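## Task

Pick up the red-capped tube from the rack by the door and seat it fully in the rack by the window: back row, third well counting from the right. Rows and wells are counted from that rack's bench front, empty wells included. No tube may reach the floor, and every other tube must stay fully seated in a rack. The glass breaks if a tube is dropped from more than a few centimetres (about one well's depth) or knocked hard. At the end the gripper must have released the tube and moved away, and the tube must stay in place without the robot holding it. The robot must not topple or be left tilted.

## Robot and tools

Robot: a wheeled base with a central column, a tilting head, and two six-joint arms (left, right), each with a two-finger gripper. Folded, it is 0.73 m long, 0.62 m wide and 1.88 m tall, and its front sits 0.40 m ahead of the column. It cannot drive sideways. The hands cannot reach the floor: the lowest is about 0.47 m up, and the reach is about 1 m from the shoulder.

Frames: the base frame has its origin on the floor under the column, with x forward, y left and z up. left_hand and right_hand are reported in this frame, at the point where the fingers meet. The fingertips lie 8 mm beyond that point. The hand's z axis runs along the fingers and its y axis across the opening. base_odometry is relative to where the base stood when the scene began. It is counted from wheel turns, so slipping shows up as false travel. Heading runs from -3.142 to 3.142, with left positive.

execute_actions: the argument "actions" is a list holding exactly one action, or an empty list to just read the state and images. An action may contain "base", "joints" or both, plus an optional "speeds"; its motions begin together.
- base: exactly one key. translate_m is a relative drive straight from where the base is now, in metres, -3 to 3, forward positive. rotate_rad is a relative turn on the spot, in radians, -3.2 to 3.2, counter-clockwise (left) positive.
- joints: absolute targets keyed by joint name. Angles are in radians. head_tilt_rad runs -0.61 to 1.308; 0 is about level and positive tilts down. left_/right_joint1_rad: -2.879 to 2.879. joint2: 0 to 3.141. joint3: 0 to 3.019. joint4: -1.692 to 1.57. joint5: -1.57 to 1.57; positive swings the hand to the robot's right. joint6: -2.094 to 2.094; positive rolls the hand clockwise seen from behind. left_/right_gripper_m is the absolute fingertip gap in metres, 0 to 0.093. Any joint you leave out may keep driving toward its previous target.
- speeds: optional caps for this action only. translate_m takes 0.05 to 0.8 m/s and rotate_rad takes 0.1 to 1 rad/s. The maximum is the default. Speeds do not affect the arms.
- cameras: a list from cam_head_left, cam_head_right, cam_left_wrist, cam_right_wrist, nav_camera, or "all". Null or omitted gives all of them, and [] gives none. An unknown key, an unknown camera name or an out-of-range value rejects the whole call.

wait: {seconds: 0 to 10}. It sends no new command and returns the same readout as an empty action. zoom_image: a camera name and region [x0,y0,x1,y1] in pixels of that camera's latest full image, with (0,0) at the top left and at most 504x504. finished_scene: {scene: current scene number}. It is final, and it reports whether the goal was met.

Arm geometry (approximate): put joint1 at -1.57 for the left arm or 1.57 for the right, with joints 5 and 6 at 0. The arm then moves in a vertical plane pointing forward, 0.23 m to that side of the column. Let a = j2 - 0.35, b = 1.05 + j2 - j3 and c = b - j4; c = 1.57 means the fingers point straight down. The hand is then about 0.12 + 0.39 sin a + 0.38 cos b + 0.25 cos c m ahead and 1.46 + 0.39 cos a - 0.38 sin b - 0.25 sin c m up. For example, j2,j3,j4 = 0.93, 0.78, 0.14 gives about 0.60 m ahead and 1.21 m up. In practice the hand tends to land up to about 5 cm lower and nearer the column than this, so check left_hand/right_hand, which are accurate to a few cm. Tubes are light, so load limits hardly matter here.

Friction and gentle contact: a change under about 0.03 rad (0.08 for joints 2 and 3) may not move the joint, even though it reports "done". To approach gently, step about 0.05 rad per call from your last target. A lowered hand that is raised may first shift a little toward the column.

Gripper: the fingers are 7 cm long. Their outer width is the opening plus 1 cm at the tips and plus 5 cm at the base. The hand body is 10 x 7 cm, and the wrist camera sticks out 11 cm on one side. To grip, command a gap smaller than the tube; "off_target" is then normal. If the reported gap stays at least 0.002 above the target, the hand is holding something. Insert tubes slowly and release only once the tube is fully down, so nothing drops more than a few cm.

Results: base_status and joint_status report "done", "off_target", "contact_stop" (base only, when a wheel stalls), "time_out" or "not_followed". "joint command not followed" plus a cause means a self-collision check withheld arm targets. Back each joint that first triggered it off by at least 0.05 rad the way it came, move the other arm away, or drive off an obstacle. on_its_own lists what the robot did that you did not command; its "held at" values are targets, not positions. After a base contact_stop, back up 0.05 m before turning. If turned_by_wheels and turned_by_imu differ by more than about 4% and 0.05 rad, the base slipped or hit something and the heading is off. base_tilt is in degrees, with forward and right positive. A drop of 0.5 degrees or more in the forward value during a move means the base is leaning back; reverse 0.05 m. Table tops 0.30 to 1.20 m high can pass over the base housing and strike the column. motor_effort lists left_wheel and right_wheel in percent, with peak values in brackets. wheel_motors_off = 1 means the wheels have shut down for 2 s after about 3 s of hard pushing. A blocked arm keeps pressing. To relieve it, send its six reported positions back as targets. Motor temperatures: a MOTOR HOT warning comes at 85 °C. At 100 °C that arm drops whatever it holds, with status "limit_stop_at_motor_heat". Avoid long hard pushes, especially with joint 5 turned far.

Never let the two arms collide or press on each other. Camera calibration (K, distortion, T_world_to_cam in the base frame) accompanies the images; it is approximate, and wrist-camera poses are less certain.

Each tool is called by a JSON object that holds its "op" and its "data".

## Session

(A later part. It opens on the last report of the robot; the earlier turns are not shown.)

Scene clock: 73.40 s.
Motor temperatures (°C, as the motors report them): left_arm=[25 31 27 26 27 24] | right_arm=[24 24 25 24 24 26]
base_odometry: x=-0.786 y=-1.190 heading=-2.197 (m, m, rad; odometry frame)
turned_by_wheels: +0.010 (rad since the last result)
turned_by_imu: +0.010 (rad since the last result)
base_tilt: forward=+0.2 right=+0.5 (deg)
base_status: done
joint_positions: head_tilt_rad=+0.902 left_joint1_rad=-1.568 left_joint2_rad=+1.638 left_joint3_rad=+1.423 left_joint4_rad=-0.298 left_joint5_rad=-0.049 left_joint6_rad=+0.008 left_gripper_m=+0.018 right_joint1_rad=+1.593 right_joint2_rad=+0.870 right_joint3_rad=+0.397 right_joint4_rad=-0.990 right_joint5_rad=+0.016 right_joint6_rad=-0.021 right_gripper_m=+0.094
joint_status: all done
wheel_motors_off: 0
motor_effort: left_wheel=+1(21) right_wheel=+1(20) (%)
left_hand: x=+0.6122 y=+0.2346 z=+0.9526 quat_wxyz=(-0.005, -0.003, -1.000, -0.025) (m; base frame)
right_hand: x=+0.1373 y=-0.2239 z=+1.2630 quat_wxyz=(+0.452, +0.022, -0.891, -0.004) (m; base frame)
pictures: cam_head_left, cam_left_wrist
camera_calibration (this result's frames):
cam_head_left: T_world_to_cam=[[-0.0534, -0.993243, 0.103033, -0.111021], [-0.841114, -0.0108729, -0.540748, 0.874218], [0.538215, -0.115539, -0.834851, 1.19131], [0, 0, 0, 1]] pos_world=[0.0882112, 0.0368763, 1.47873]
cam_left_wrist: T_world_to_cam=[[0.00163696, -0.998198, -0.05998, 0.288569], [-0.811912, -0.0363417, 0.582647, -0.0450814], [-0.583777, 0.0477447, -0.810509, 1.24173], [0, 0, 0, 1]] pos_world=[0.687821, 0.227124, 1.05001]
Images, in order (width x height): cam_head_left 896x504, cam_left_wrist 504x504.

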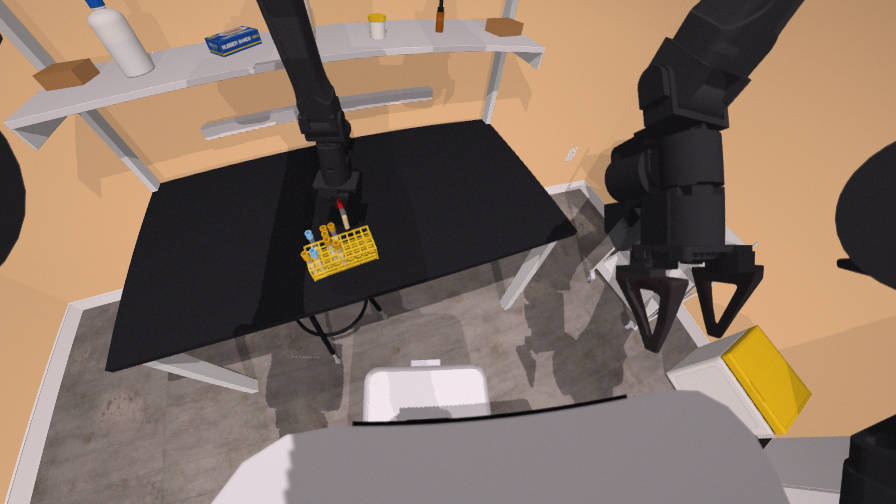

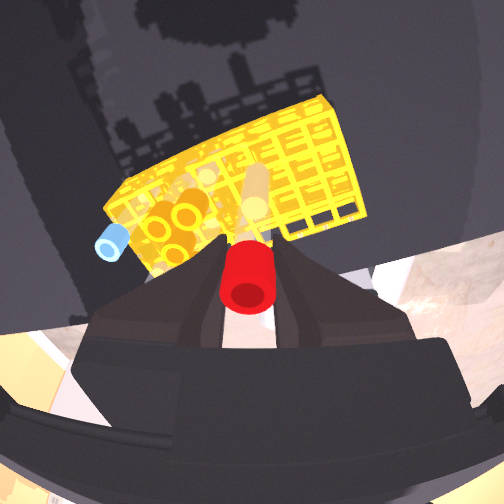

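About 3 mm too far left; ~2.5 cm above.

{"op": "execute_actions", "data": {"actions": [{"base":{"rotate_rad":-0.005},"joints":{"left_joint2_rad":1.685,"left_joint3_rad":1.47,"left_joint4_rad":-0.282}}], "cameras": ["cam_head_left","cam_left_wrist"]}}

{"op": "zoom_image", "data": {"camera": "cam_head_left", "region": [315,200,385,260]}}

{"op": "zoom_image", "data": {"camera": "cam_left_wrist", "region": [170,80,370,250]}}

Scene clock: 79.33 s.
Motor temperatures (°C, as the motors report them): left_arm=[25 31 27 26 27 24] | right_arm=[24 24 25 24 24 26]
base_odometry: x=-0.786 y=-1.190 heading=-2.200 (m, m, rad; odometry frame)
turned_by_wheels: -0.003 (rad since the last result)
turned_by_imu: -0.003 (rad since the last result)
base_tilt: forward=+0.2 right=+0.4 (deg)
base_status: done
joint_positions: head_tilt_rad=+0.902 left_joint1_rad=-1.570 left_joint2_rad=+1.679 left_joint3_rad=+1.457 left_joint4_rad=-0.290 left_joint5_rad=-0.049 left_joint6_rad=+0.008 left_gripper_m=+0.018 right_joint1_rad=+1.593 right_joint2_rad=+0.870 right_joint3_rad=+0.397 right_joint4_rad=-0.990 right_joint5_rad=+0.016 right_joint6_rad=-0.021 right_gripper_m=+0.094
joint_status: all done
wheel_motors_off: 0
motor_effort: left_wheel=+1(27) right_wheel=-2(27) (%)
left_hand: x=+0.6141 y=+0.2336 z=+0.9366 quat_wxyz=(-0.006, -0.003, -1.000, -0.025) (m; base frame)
right_hand: x=+0.1373 y=-0.2239 z=+1.2630 quat_wxyz=(+0.452, +0.022, -0.891, -0.004) (m; base frame)
pictures: cam_head_left, cam_left_wrist
camera_calibration (this result's frames):
cam_head_left: T_world_to_cam=[[-0.0534, -0.993243, 0.103033, -0.111021], [-0.841114, -0.0108729, -0.540748, 0.874218], [0.538215, -0.115539, -0.834851, 1.19131], [0, 0, 0, 1]] pos_world=[0.0882112, 0.0368763, 1.47873]
cam_left_wrist: T_world_to_cam=[[0.000941554, -0.998278, -0.0586603, 0.285764], [-0.812606, -0.0349518, 0.581765, -0.0333334], [-0.582813, 0.04712, -0.811239, 1.23024], [0, 0, 0, 1]] pos_world=[0.689642, 0.226138, 1.03417]
Images, in order (width x height): cam_head_left 896x504, cam_left_wrist 504x504.

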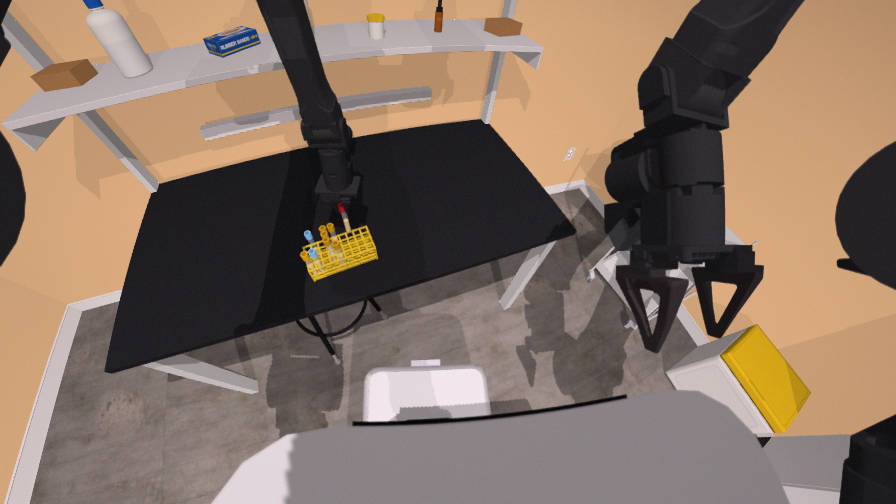

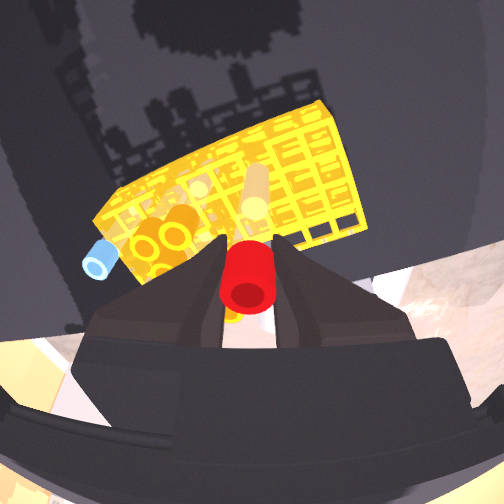

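Region (315, 200, 385, 260) of cam_head_left's 896x504 image, scaled by 7.200, with more detail than that image has; it fills the top 432 rows of this view, and the rest is white.

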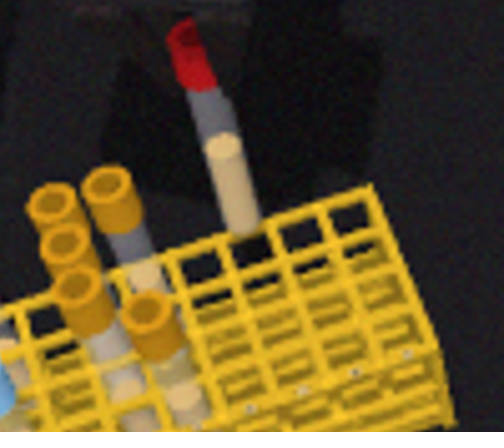

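Region (170, 80, 370, 250) of cam_left_wrist's 504x504 image, scaled by 2.520, with more detail than that image has; it fills the top 428 rows of this view, and the rest is white.

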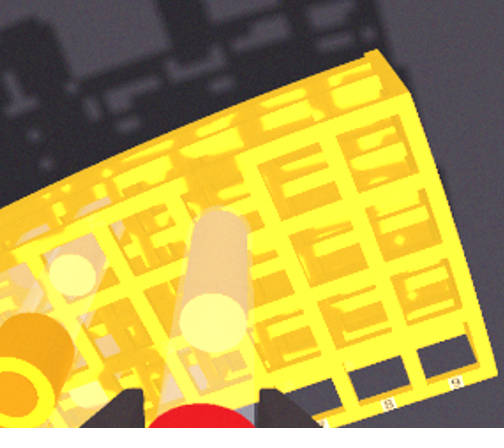

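{"op": "execute_actions", "data": {"actions": [{"joints":{"left_joint2_rad":1.725,"left_joint3_rad":1.50,"left_joint4_rad":-0.276}}], "cameras": ["cam_left_wrist"]}}

{"op": "zoom_image", "data": {"camera": "cam_left_wrist", "region": [170,80,370,250]}}

Scene clock: 82.80 s.
Motor temperatures (°C, as the motors report them): left_arm=[25 32 27 26 27 24] | right_arm=[24 24 25 24 24 26]
base_odometry: x=-0.786 y=-1.190 heading=-2.200 (m, m, rad; odometry frame)
turned_by_wheels: +0.000 (rad since the last result)
turned_by_imu: +0.000 (rad since the last result)
base_tilt: forward=+0.3 right=+0.4 (deg)
base_status: not commanded
joint_positions: head_tilt_rad=+0.902 left_joint1_rad=-1.570 left_joint2_rad=+1.719 left_joint3_rad=+1.486 left_joint4_rad=-0.284 left_joint5_rad=-0.049 left_joint6_rad=+0.008 left_gripper_m=+0.018 right_joint1_rad=+1.593 right_joint2_rad=+0.870 right_joint3_rad=+0.397 right_joint4_rad=-0.990 right_joint5_rad=+0.016 right_joint6_rad=-0.021 right_gripper_m=+0.094
joint_status: all done
wheel_motors_off: 0
motor_effort: left_wheel=+3(2) right_wheel=-2(3) (%)
left_hand: x=+0.6120 y=+0.2336 z=+0.9202 quat_wxyz=(-0.003, -0.004, -1.000, -0.025) (m; base frame)
right_hand: x=+0.1373 y=-0.2239 z=+1.2630 quat_wxyz=(+0.452, +0.022, -0.891, -0.004) (m; base frame)
pictures: cam_left_wrist
camera_calibration (this result's frames):
cam_left_wrist: T_world_to_cam=[[0.000632626, -0.998278, -0.058662, 0.285002], [-0.809487, -0.0349539, 0.586096, -0.0313744], [-0.587137, 0.0471154, -0.808115, 1.2154], [0, 0, 0, 1]] pos_world=[0.688029, 0.226151, 1.01729]
Images, in order (width x height): cam_left_wrist 504x504.

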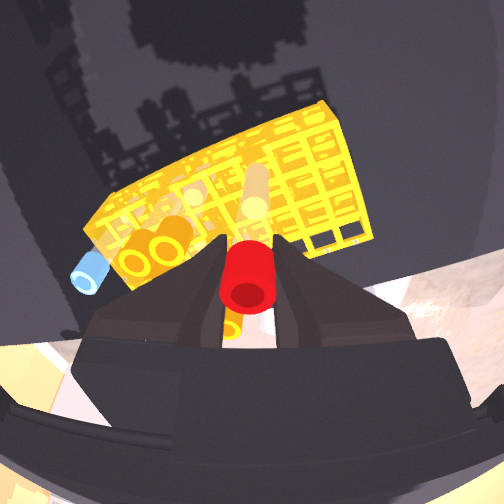

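Region (170, 80, 370, 250) of cam_left_wrist's 504x504 image, scaled by 2.520, with more detail than that image has; it fills the top 428 rows of this view, and the rest is white.

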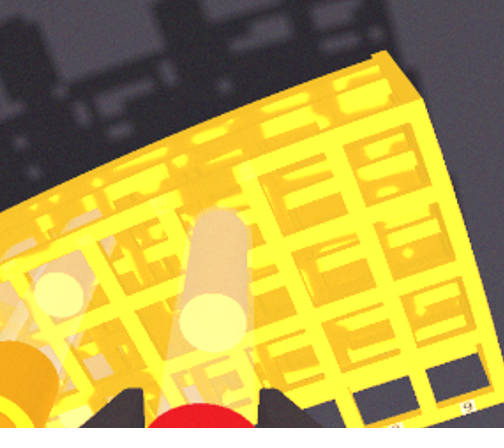

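{"op": "execute_actions", "data": {"actions": [{"joints":{"left_joint2_rad":1.765,"left_joint3_rad":1.535,"left_joint4_rad":-0.27}}], "cameras": ["cam_left_wrist"]}}

{"op": "execute_actions", "data": {"actions": [{"joints":{"left_joint2_rad":1.805,"left_joint3_rad":1.569,"left_joint4_rad":-0.265}}], "cameras": ["cam_left_wrist","cam_head_left"]}}

{"op": "zoom_image", "data": {"camera": "cam_head_left", "region": [315,200,385,260]}}

Scene clock: 88.63 s.
Motor temperatures (°C, as the motors report them): left_arm=[25 32 27 26 27 24] | right_arm=[24 24 25 24 24 26]
base_odometry: x=-0.786 y=-1.190 heading=-2.200 (m, m, rad; odometry frame)
turned_by_wheels: +0.000 (rad since the last result)
turned_by_imu: +0.000 (rad since the last result)
base_tilt: forward=+0.1 right=+0.5 (deg)
base_status: not commanded
joint_positions: head_tilt_rad=+0.902 left_joint1_rad=-1.570 left_joint2_rad=+1.758 left_joint3_rad=+1.517 left_joint4_rad=-0.278 left_joint5_rad=-0.049 left_joint6_rad=+0.008 left_gripper_m=+0.018 right_joint1_rad=+1.593 right_joint2_rad=+0.870 right_joint3_rad=+0.397 right_joint4_rad=-0.990 right_joint5_rad=+0.016 right_joint6_rad=-0.021 right_gripper_m=+0.094
joint_status: all done
wheel_motors_off: 0
motor_effort: left_wheel=+1(2) right_wheel=-1(1) (%)
left_hand: x=+0.6115 y=+0.2337 z=+0.9046 quat_wxyz=(-0.002, -0.004, -1.000, -0.025) (m; base frame)
right_hand: x=+0.1373 y=-0.2239 z=+1.2630 quat_wxyz=(+0.452, +0.022, -0.891, -0.004) (m; base frame)
pictures: cam_left_wrist
camera_calibration (this result's frames):
cam_left_wrist: T_world_to_cam=[[0.000546148, -0.998255, -0.059043, 0.28456], [-0.808592, -0.03518, 0.587317, -0.0242737], [-0.58837, 0.0474209, -0.8072, 1.20238], [0, 0, 0, 1]] pos_world=[0.687659, 0.226192, 1.00162]
Images, in order (width x height): cam_left_wrist 504x504.

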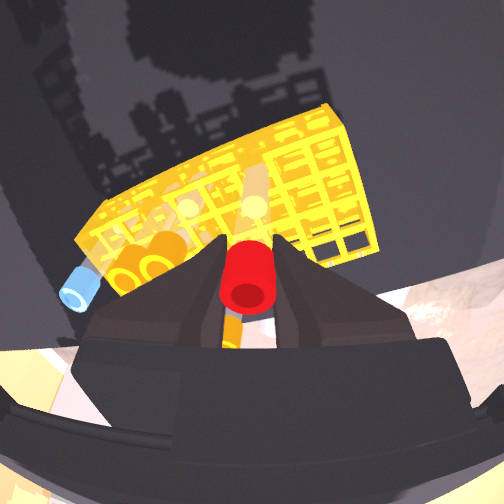

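Scene clock: 89.27 s.
Motor temperatures (°C, as the motors report them): left_arm=[25 32 27 26 27 24] | right_arm=[24 25 25 24 24 26]
base_odometry: x=-0.786 y=-1.190 heading=-2.200 (m, m, rad; odometry frame)
turned_by_wheels: +0.000 (rad since the last result)
turned_by_imu: +0.000 (rad since the last result)
base_tilt: forward=+0.2 right=+0.5 (deg)
base_status: not commanded
joint_positions: head_tilt_rad=+0.902 left_joint1_rad=-1.570 left_joint2_rad=+1.796 left_joint3_rad=+1.550 left_joint4_rad=-0.273 left_joint5_rad=-0.049 left_joint6_rad=+0.008 left_gripper_m=+0.018 right_joint1_rad=+1.593 right_joint2_rad=+0.870 right_joint3_rad=+0.397 right_joint4_rad=-0.990 right_joint5_rad=+0.016 right_joint6_rad=-0.021 right_gripper_m=+0.094
joint_status: all done
wheel_motors_off: 0
motor_effort: left_wheel=+3(3) right_wheel=-3(1) (%)
left_hand: x=+0.6115 y=+0.2337 z=+0.8896 quat_wxyz=(-0.002, -0.004, -1.000, -0.025) (m; base frame)
right_hand: x=+0.1373 y=-0.2239 z=+1.2630 quat_wxyz=(+0.452, +0.022, -0.891, -0.004) (m; base frame)
pictures: cam_head_left, cam_left_wrist
camera_calibration (this result's frames):
cam_head_left: T_world_to_cam=[[-0.0534, -0.993243, 0.103033, -0.111021], [-0.841114, -0.0108729, -0.540748, 0.874218], [0.538215, -0.115539, -0.834851, 1.19131], [0, 0, 0, 1]] pos_world=[0.0882112, 0.0368763, 1.47873]
cam_left_wrist: T_world_to_cam=[[0.000523936, -0.998255, -0.059043, 0.283703], [-0.808368, -0.0351801, 0.587626, -0.0159272], [-0.588678, 0.0474206, -0.806976, 1.19028], [0, 0, 0, 1]] pos_world=[0.687666, 0.226204, 0.986635]
Images, in order (width x height): cam_head_left 896x504, cam_left_wrist 504x504.

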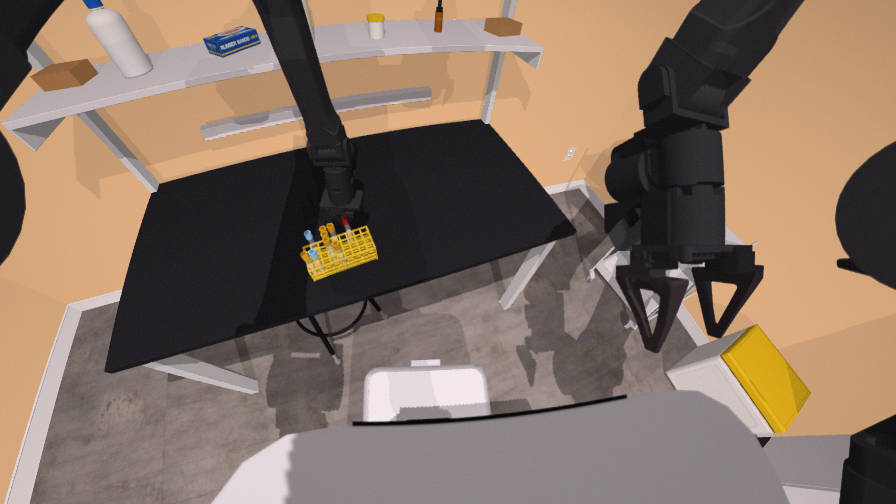

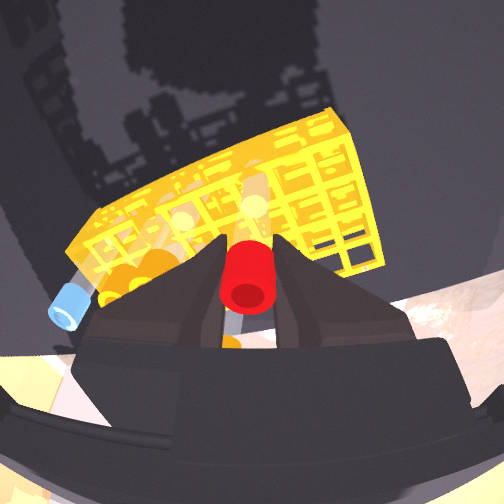

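Region (315, 200, 385, 260) of cam_head_left's 896x504 image, scaled by 7.200, with more detail than that image has; it fills the top 432 rows of this view, and the rest is white.

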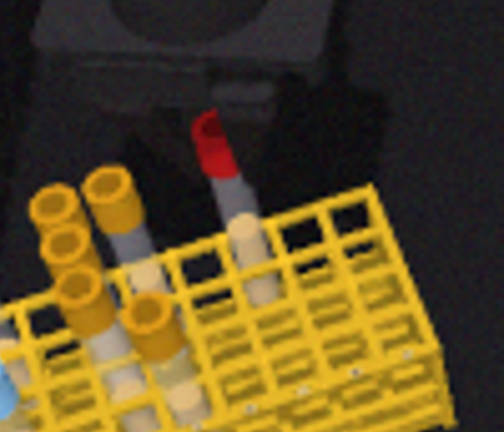

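{"op": "execute_actions", "data": {"actions": [{"joints":{"left_joint2_rad":1.835,"left_joint3_rad":1.596,"left_joint4_rad":-0.261}}], "cameras": []}}

{"op": "execute_actions", "data": {"actions": [{"joints":{"left_gripper_m":0.032}}], "cameras": []}}

{"op": "execute_actions", "data": {"actions": [{"joints":{"left_joint2_rad":1.45,"left_joint3_rad":1.31,"left_joint4_rad":-0.36}}], "cameras": ["cam_head_left"]}}

{"op": "zoom_image", "data": {"camera": "cam_head_left", "region": [295,200,385,280]}}

Scene clock: 94.70 s.
Motor temperatures (°C, as the motors report them): left_arm=[25 32 27 26 27 24] | right_arm=[24 25 25 24 24 26]
base_odometry: x=-0.786 y=-1.190 heading=-2.200 (m, m, rad; odometry frame)
turned_by_wheels: +0.000 (rad since the last result)
turned_by_imu: +0.000 (rad since the last result)
base_tilt: forward=+0.3 right=+0.5 (deg)
base_status: not commanded
joint_positions: head_tilt_rad=+0.902 left_joint1_rad=-1.570 left_joint2_rad=+1.823 left_joint3_rad=+1.576 left_joint4_rad=-0.269 left_joint5_rad=-0.049 left_joint6_rad=+0.008 left_gripper_m=+0.018 right_joint1_rad=+1.593 right_joint2_rad=+0.870 right_joint3_rad=+0.397 right_joint4_rad=-0.990 right_joint5_rad=+0.016 right_joint6_rad=-0.021 right_gripper_m=+0.094
joint_status: all done
wheel_motors_off: 0
motor_effort: left_wheel=+3(3) right_wheel=-3(0) (%)
left_hand: x=+0.6132 y=+0.2337 z=+0.8792 quat_wxyz=(-0.004, -0.004, -1.000, -0.025) (m; base frame)
right_hand: x=+0.1373 y=-0.2239 z=+1.2630 quat_wxyz=(+0.452, +0.022, -0.891, -0.004) (m; base frame)
pictures: none
No camera images: the call's "cameras" was empty. Leave "cameras" out to get every camera's image.

Scene clock: 95.20 s.
Motor temperatures (°C, as the motors report them): left_arm=[25 32 27 26 27 24] | right_arm=[24 25 25 24 24 26]
base_odometry: x=-0.786 y=-1.190 heading=-2.200 (m, m, rad; odometry frame)
turned_by_wheels: +0.000 (rad since the last result)
turned_by_imu: +0.000 (rad since the last result)
base_tilt: forward=+0.3 right=+0.4 (deg)
base_status: not commanded
joint_positions: head_tilt_rad=+0.902 left_joint1_rad=-1.570 left_joint2_rad=+1.823 left_joint3_rad=+1.576 left_joint4_rad=-0.269 left_joint5_rad=-0.049 left_joint6_rad=+0.008 left_gripper_m=+0.032 right_joint1_rad=+1.593 right_joint2_rad=+0.870 right_joint3_rad=+0.397 right_joint4_rad=-0.990 right_joint5_rad=+0.016 right_joint6_rad=-0.021 right_gripper_m=+0.094
joint_status: all done
wheel_motors_off: 0
motor_effort: left_wheel=+2(1) right_wheel=-1(1) (%)
left_hand: x=+0.6132 y=+0.2337 z=+0.8792 quat_wxyz=(-0.004, -0.004, -1.000, -0.025) (m; base frame)
right_hand: x=+0.1373 y=-0.2239 z=+1.2630 quat_wxyz=(+0.452, +0.022, -0.891, -0.004) (m; base frame)
pictures: none
No camera images: the call's "cameras" was empty. Leave "cameras" out to get every camera's image.

Scene clock: 96.57 s.
Motor temperatures (°C, as the motors report them): left_arm=[25 32 27 26 27 24] | right_arm=[24 25 25 24 24 26]
base_odometry: x=-0.786 y=-1.190 heading=-2.200 (m, m, rad; odometry frame)
turned_by_wheels: +0.000 (rad since the last result)
turned_by_imu: +0.000 (rad since the last result)
base_tilt: forward=+0.2 right=+0.5 (deg)
base_status: not commanded
joint_positions: head_tilt_rad=+0.902 left_joint1_rad=-1.570 left_joint2_rad=+1.445 left_joint3_rad=+1.314 left_joint4_rad=-0.359 left_joint5_rad=-0.049 left_joint6_rad=+0.008 left_gripper_m=+0.032 right_joint1_rad=+1.593 right_joint2_rad=+0.870 right_joint3_rad=+0.397 right_joint4_rad=-0.990 right_joint5_rad=+0.016 right_joint6_rad=-0.021 right_gripper_m=+0.094
joint_status: all done
wheel_motors_off: 0
motor_effort: left_wheel=+1(1) right_wheel=-1(2) (%)
left_hand: x=+0.6206 y=+0.2336 z=+1.0325 quat_wxyz=(-0.016, -0.003, -1.000, -0.025) (m; base frame)
right_hand: x=+0.1373 y=-0.2239 z=+1.2630 quat_wxyz=(+0.452, +0.022, -0.891, -0.004) (m; base frame)
pictures: cam_head_left
camera_calibration (this result's frames):
cam_head_left: T_world_to_cam=[[-0.0534, -0.993243, 0.103033, -0.111021], [-0.841114, -0.0108729, -0.540748, 0.874218], [0.538215, -0.115539, -0.834851, 1.19131], [0, 0, 0, 1]] pos_world=[0.0882112, 0.0368763, 1.47873]
Images, in order (width x height): cam_head_left 896x504.

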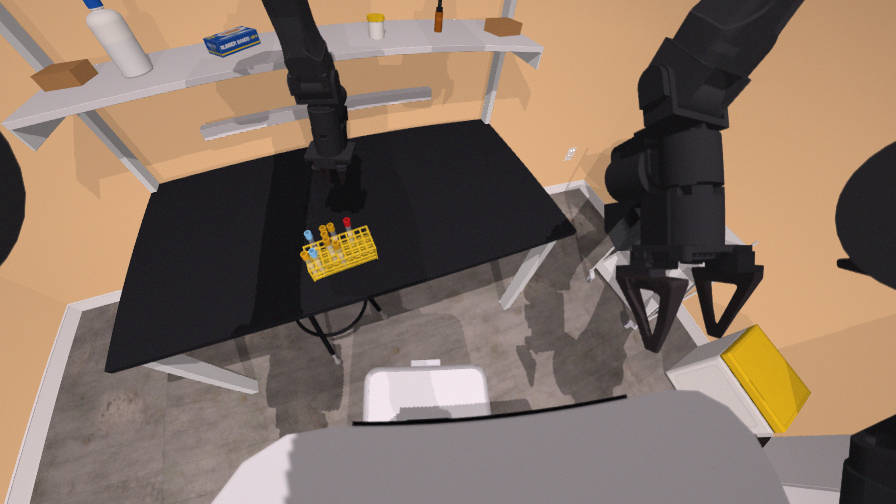

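Region (295, 200, 385, 280) of cam_head_left's 896x504 image, scaled by 5.600, with more detail than that image has.

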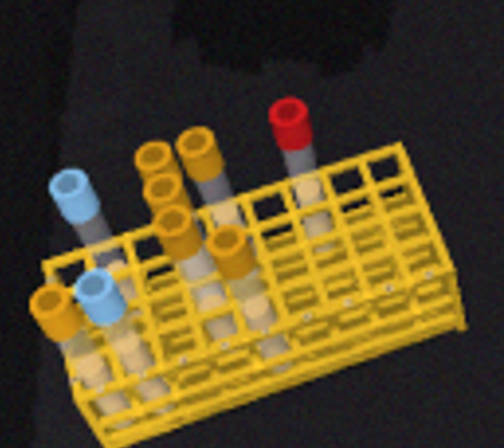

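{"op": "finished_scene", "data": {"scene": 2}}

The scene is finished: the task was done.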